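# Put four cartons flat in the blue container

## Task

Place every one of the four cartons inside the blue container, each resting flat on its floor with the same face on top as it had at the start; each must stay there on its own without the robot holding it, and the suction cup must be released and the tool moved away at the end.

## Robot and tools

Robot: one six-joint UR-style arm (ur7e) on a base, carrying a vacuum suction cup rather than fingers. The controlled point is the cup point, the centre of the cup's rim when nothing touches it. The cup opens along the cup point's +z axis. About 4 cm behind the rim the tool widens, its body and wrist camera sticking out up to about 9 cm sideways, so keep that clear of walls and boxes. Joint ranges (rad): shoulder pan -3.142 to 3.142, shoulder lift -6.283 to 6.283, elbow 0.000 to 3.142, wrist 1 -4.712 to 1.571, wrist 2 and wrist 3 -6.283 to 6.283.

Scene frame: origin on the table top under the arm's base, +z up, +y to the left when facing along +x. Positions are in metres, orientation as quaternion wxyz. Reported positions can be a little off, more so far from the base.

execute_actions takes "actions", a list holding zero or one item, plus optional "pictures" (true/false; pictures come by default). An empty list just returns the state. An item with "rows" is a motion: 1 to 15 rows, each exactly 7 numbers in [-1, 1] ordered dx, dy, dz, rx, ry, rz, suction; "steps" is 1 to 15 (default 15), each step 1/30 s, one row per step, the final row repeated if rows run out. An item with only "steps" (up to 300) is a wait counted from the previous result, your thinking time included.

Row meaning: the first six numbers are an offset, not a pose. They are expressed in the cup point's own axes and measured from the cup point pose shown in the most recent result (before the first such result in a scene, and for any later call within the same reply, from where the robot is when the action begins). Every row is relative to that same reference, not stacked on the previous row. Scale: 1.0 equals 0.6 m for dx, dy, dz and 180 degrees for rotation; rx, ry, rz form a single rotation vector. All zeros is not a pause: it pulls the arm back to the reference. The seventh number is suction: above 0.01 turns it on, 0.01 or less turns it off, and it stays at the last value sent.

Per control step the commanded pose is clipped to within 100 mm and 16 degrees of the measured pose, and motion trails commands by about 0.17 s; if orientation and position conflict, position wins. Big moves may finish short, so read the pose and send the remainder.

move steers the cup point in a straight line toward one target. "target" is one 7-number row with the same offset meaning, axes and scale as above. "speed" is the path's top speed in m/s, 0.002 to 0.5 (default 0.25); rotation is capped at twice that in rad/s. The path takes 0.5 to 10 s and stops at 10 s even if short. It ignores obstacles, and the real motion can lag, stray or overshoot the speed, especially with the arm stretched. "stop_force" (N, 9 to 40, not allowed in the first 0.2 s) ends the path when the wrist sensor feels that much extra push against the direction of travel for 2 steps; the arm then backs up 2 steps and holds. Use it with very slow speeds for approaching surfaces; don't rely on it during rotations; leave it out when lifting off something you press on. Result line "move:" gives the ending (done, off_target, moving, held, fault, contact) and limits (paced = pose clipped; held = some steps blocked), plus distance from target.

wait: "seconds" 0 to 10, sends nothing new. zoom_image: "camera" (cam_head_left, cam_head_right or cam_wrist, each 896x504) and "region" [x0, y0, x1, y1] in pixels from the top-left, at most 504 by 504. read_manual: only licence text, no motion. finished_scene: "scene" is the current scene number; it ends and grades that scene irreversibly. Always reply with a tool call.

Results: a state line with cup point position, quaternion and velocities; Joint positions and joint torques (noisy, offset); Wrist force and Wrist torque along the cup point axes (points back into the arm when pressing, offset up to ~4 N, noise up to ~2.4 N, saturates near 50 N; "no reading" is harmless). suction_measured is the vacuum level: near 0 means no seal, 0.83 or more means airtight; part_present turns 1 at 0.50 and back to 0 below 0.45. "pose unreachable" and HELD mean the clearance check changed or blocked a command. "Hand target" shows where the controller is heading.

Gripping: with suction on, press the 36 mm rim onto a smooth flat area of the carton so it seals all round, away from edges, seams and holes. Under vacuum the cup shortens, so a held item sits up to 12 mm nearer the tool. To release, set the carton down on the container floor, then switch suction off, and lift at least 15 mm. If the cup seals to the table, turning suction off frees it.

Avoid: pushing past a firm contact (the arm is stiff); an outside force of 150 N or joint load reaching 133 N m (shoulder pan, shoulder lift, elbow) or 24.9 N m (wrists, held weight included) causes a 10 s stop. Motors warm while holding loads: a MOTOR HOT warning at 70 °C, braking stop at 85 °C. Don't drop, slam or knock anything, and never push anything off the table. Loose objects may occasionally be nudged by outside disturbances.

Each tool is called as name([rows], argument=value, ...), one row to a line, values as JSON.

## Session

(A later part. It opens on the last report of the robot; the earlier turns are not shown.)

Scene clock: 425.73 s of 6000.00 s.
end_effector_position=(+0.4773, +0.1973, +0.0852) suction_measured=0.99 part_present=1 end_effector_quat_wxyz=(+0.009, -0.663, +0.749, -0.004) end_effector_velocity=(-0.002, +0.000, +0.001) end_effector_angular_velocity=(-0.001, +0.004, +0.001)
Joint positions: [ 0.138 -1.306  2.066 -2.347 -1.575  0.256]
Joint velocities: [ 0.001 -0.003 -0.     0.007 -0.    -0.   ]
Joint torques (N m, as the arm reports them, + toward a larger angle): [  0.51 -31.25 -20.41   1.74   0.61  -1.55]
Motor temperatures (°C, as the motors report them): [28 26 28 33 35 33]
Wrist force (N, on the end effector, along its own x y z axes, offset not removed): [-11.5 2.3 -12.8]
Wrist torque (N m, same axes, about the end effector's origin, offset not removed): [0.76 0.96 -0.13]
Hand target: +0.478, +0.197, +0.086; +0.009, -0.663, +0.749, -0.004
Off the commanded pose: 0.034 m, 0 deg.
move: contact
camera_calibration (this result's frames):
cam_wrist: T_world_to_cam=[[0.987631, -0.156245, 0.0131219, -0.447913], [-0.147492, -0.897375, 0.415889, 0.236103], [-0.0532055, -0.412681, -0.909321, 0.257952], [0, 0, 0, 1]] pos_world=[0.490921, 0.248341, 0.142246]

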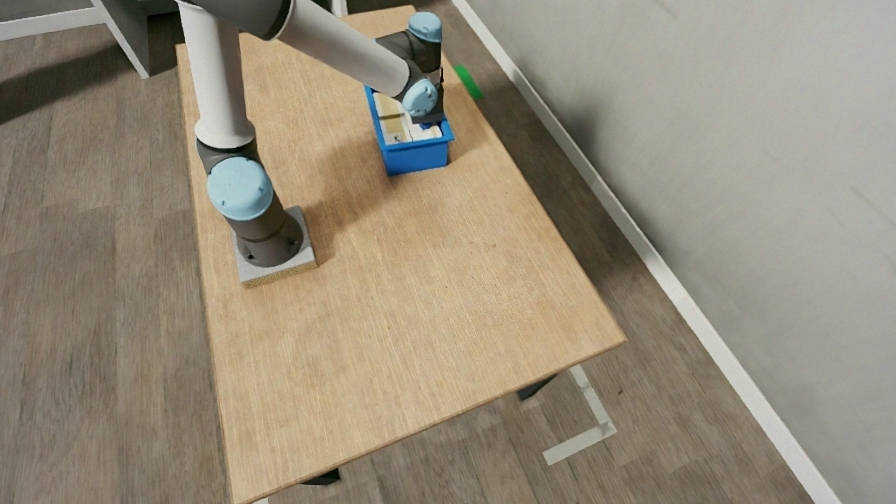

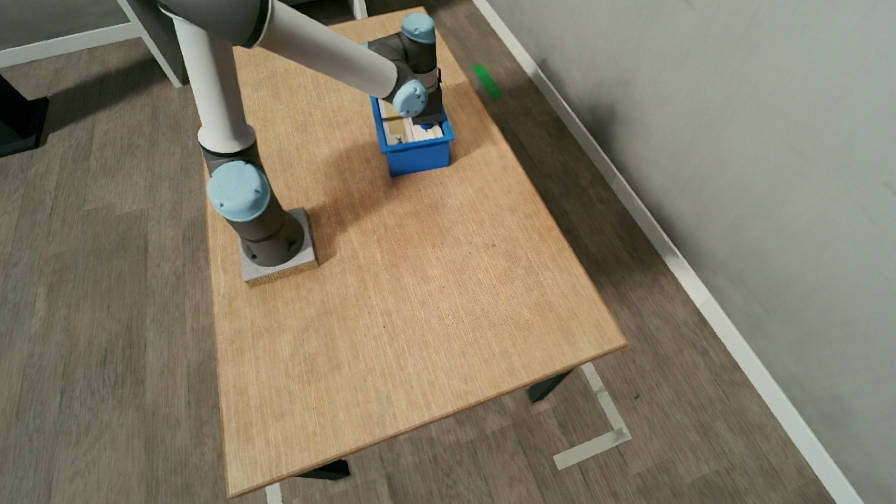

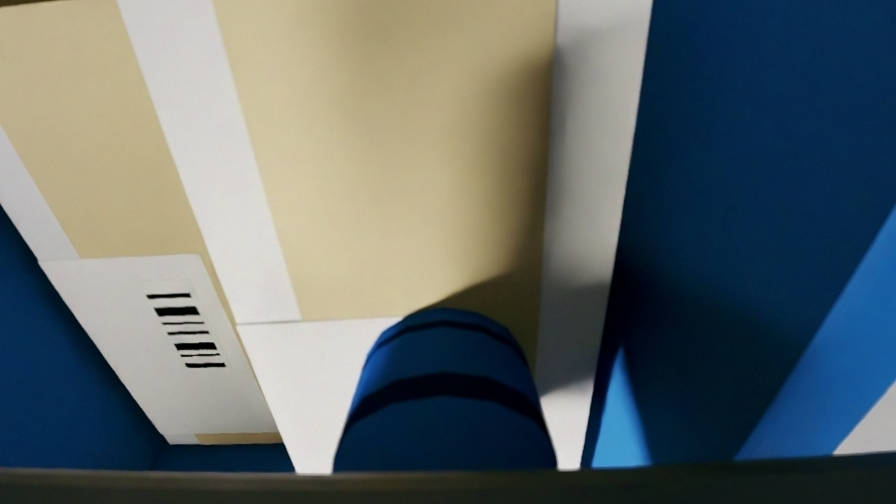

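move(target=[-0.009, 0, -0.004, 0, 0, 0, 1], speed=0.01)

move(target=[0, 0, 0.06, 0, 0, 0, 1], speed=0.006, stop_force=12)

Scene clock: 431.00 s of 6000.00 s.
end_effector_position=(+0.4779, +0.2024, +0.0875) suction_measured=0.99 part_present=1 end_effector_quat_wxyz=(+0.009, -0.663, +0.749, -0.004) end_effector_velocity=(+0.000, +0.001, +0.001) end_effector_angular_velocity=(-0.001, +0.001, -0.002)
Joint positions: [ 0.148 -1.305  2.056 -2.339 -1.575  0.266]
Joint velocities: [ 0.003  0.001 -0.004  0.004 -0.001  0.005]
Joint torques (N m, as the arm reports them, + toward a larger angle): [  9.06 -25.97 -35.27  -1.43  -2.07   2.14]
Motor temperatures (°C, as the motors report them): [28 26 28 33 35 33]
Wrist force (N, on the end effector, along its own x y z axes, offset not removed): [2.8 0.6 6.0]
Wrist torque (N m, same axes, about the end effector's origin, offset not removed): [0.12 -0.45 0.11]
Hand target: +0.478, +0.203, +0.088; +0.009, -0.663, +0.749, -0.004
Off the commanded pose: 0.000 m, 0 deg.
After step 90, 1.47 s passed at rest.
move: done
camera_calibration (this result's frames):
cam_wrist: T_world_to_cam=[[0.987633, -0.156236, 0.0130777, -0.447711], [-0.147471, -0.897419, 0.415802, 0.239829], [-0.0532272, -0.412588, -0.909361, 0.26223], [0, 0, 0, 1]] pos_world=[0.4915, 0.253471, 0.144596]

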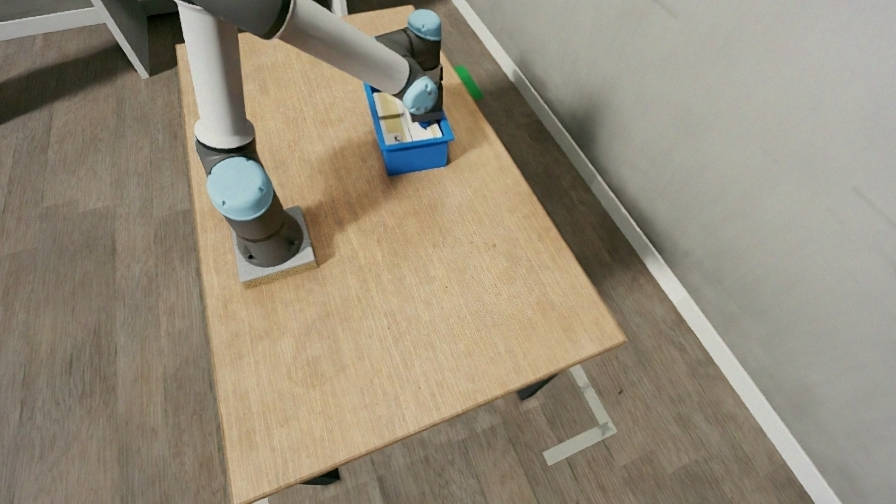

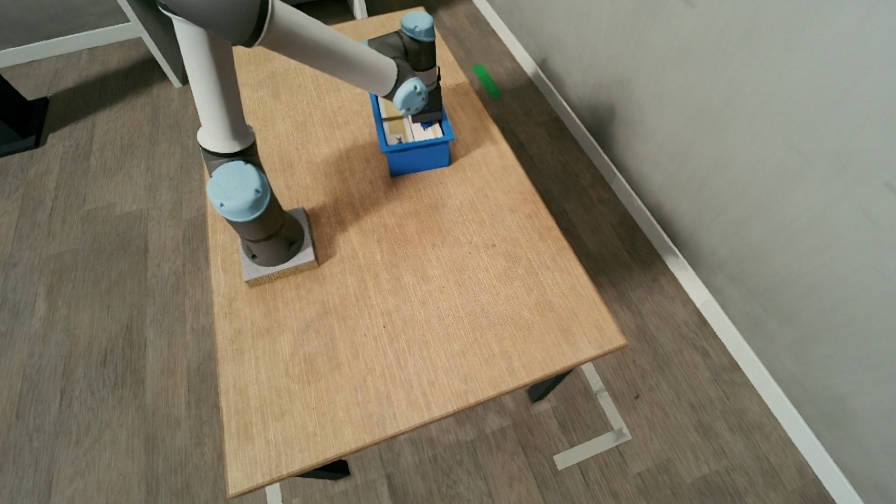

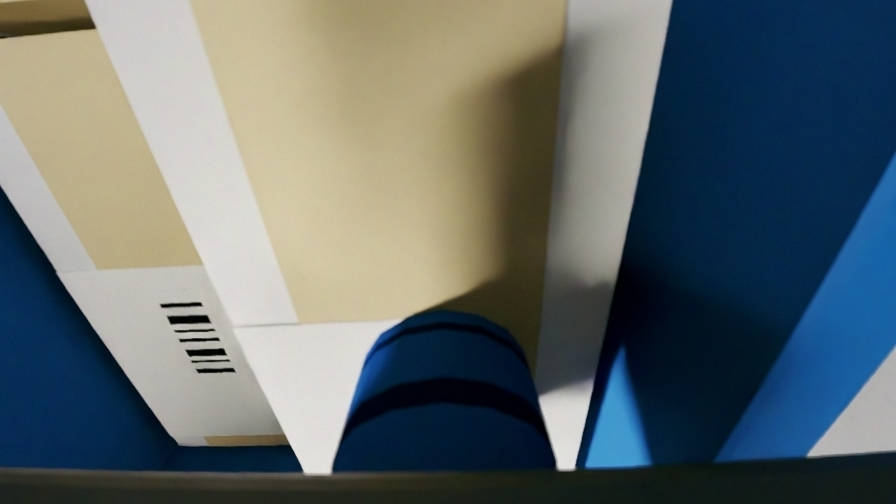

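Scene clock: 432.77 s of 6000.00 s.
end_effector_position=(+0.4781, +0.2025, +0.0792) suction_measured=0.99 part_present=1 end_effector_quat_wxyz=(+0.009, -0.663, +0.749, -0.004) end_effector_velocity=(-0.001, -0.000, +0.001) end_effector_angular_velocity=(-0.000, +0.003, -0.002)
Joint positions: [ 0.148 -1.289  2.064 -2.362 -1.575  0.266]
Joint velocities: [-0.001 -0.002 -0.001  0.006  0.     0.001]
Joint torques (N m, as the arm reports them, + toward a larger angle): [ -7.71 -25.31 -11.97   2.03   0.29  -2.2 ]
Motor temperatures (°C, as the motors report them): [28 26 28 33 35 33]
Wrist force (N, on the end effector, along its own x y z axes, offset not removed): [-3.8 1.4 -29.0]
Wrist torque (N m, same axes, about the end effector's origin, offset not removed): [-0.02 0.63 -0.05]
Hand target: +0.478, +0.202, +0.080; +0.009, -0.663, +0.749, -0.004
Off the commanded pose: 0.028 m, 0 deg.
move: contact
camera_calibration (this result's frames):
cam_wrist: T_world_to_cam=[[0.987629, -0.156243, 0.013338, -0.447788], [-0.147587, -0.897421, 0.415757, 0.243402], [-0.0529891, -0.412582, -0.909378, 0.254616], [0, 0, 0, 1]] pos_world=[0.491663, 0.25352, 0.136319]

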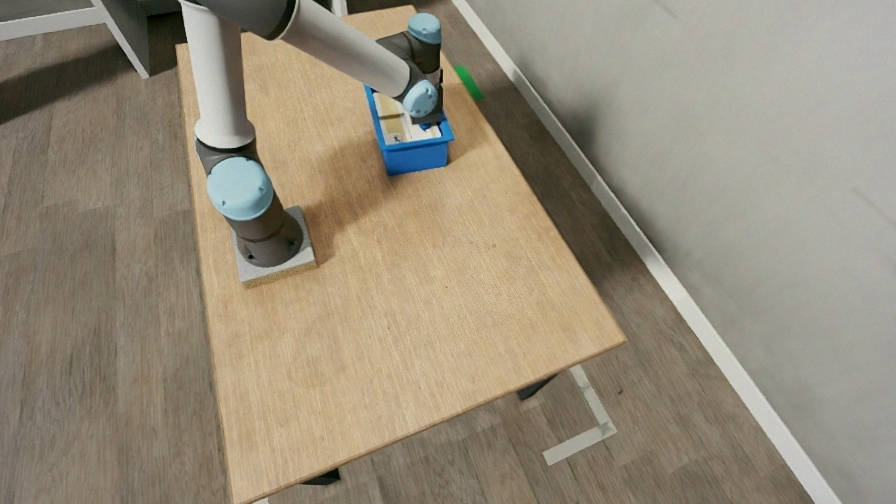

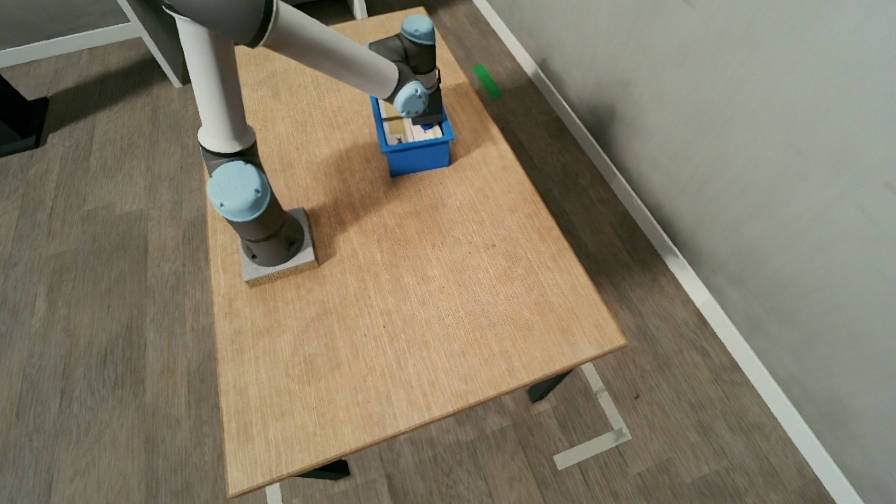

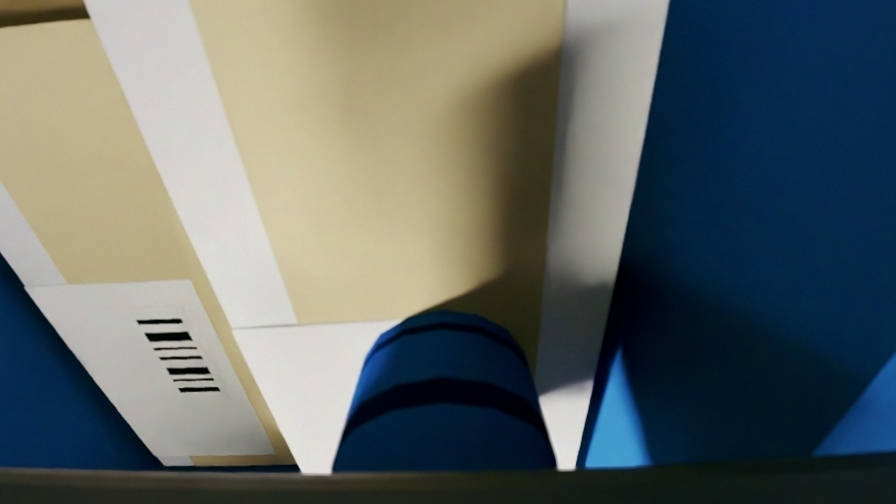

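move(target=[0, 0, -0.3, 0, 0, 0, 0], speed=0.15)

Scene clock: 436.23 s of 6000.00 s.
end_effector_position=(+0.4750, +0.2013, +0.2591) suction_measured=0.00 part_present=0 end_effector_quat_wxyz=(+0.009, -0.663, +0.749, -0.004) end_effector_velocity=(-0.000, -0.000, +0.002) end_effector_angular_velocity=(-0.000, +0.003, -0.000)
Joint positions: [ 0.149 -1.525  1.811 -1.873 -1.575  0.267]
Joint velocities: [-0.    -0.    -0.005  0.008 -0.    -0.   ]
Joint torques (N m, as the arm reports them, + toward a larger angle): [ -6.18 -33.14 -36.54  -0.45   0.04  -1.07]
Motor temperatures (°C, as the motors report them): [28 26 28 33 35 33]
Wrist force (N, on the end effector, along its own x y z axes, offset not removed): [-3.3 5.2 1.8]
Wrist torque (N m, same axes, about the end effector's origin, offset not removed): [0.61 0.24 0.05]
Hand target: +0.475, +0.201, +0.259; +0.009, -0.663, +0.749, -0.004
Off the commanded pose: 0.000 m, 0 deg.
move: done
camera_calibration (this result's frames):
cam_wrist: T_world_to_cam=[[0.98763, -0.156231, 0.0133845, -0.447292], [-0.147604, -0.897483, 0.415616, 0.167201], [-0.0529199, -0.41245, -0.909442, 0.417523], [0, 0, 0, 1]] pos_world=[0.488534, 0.252386, 0.316208]

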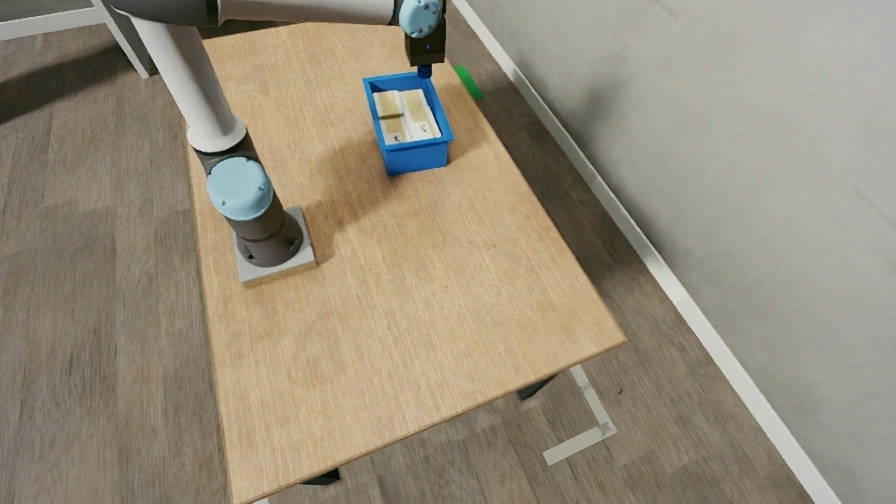

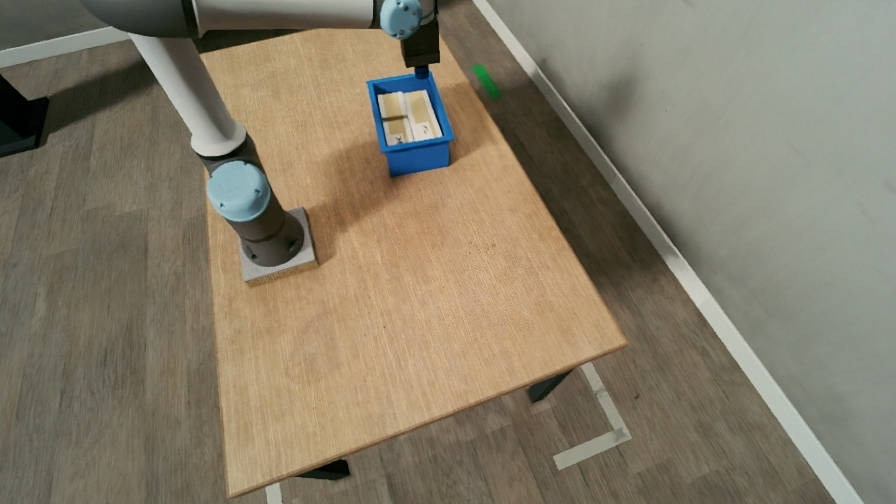

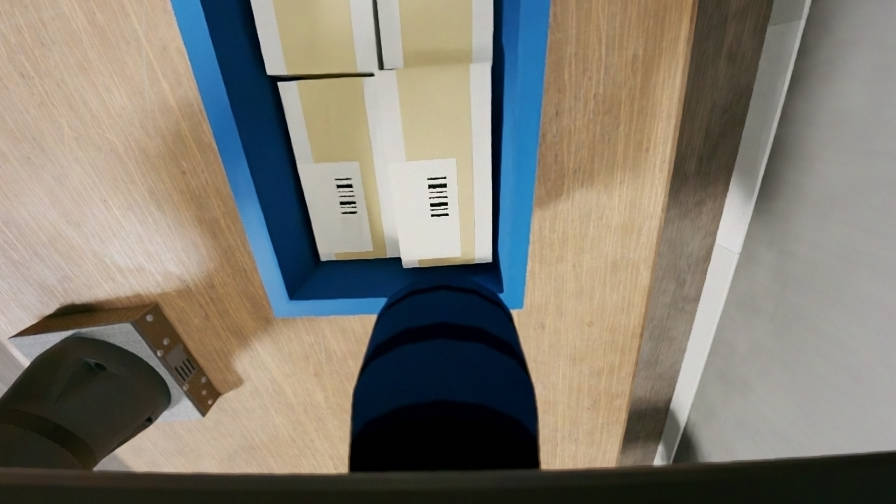

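All four cartons are in the container, lying flat, and the arm is clear.

finished_scene(scene=2)

The scene is finished: the task was done.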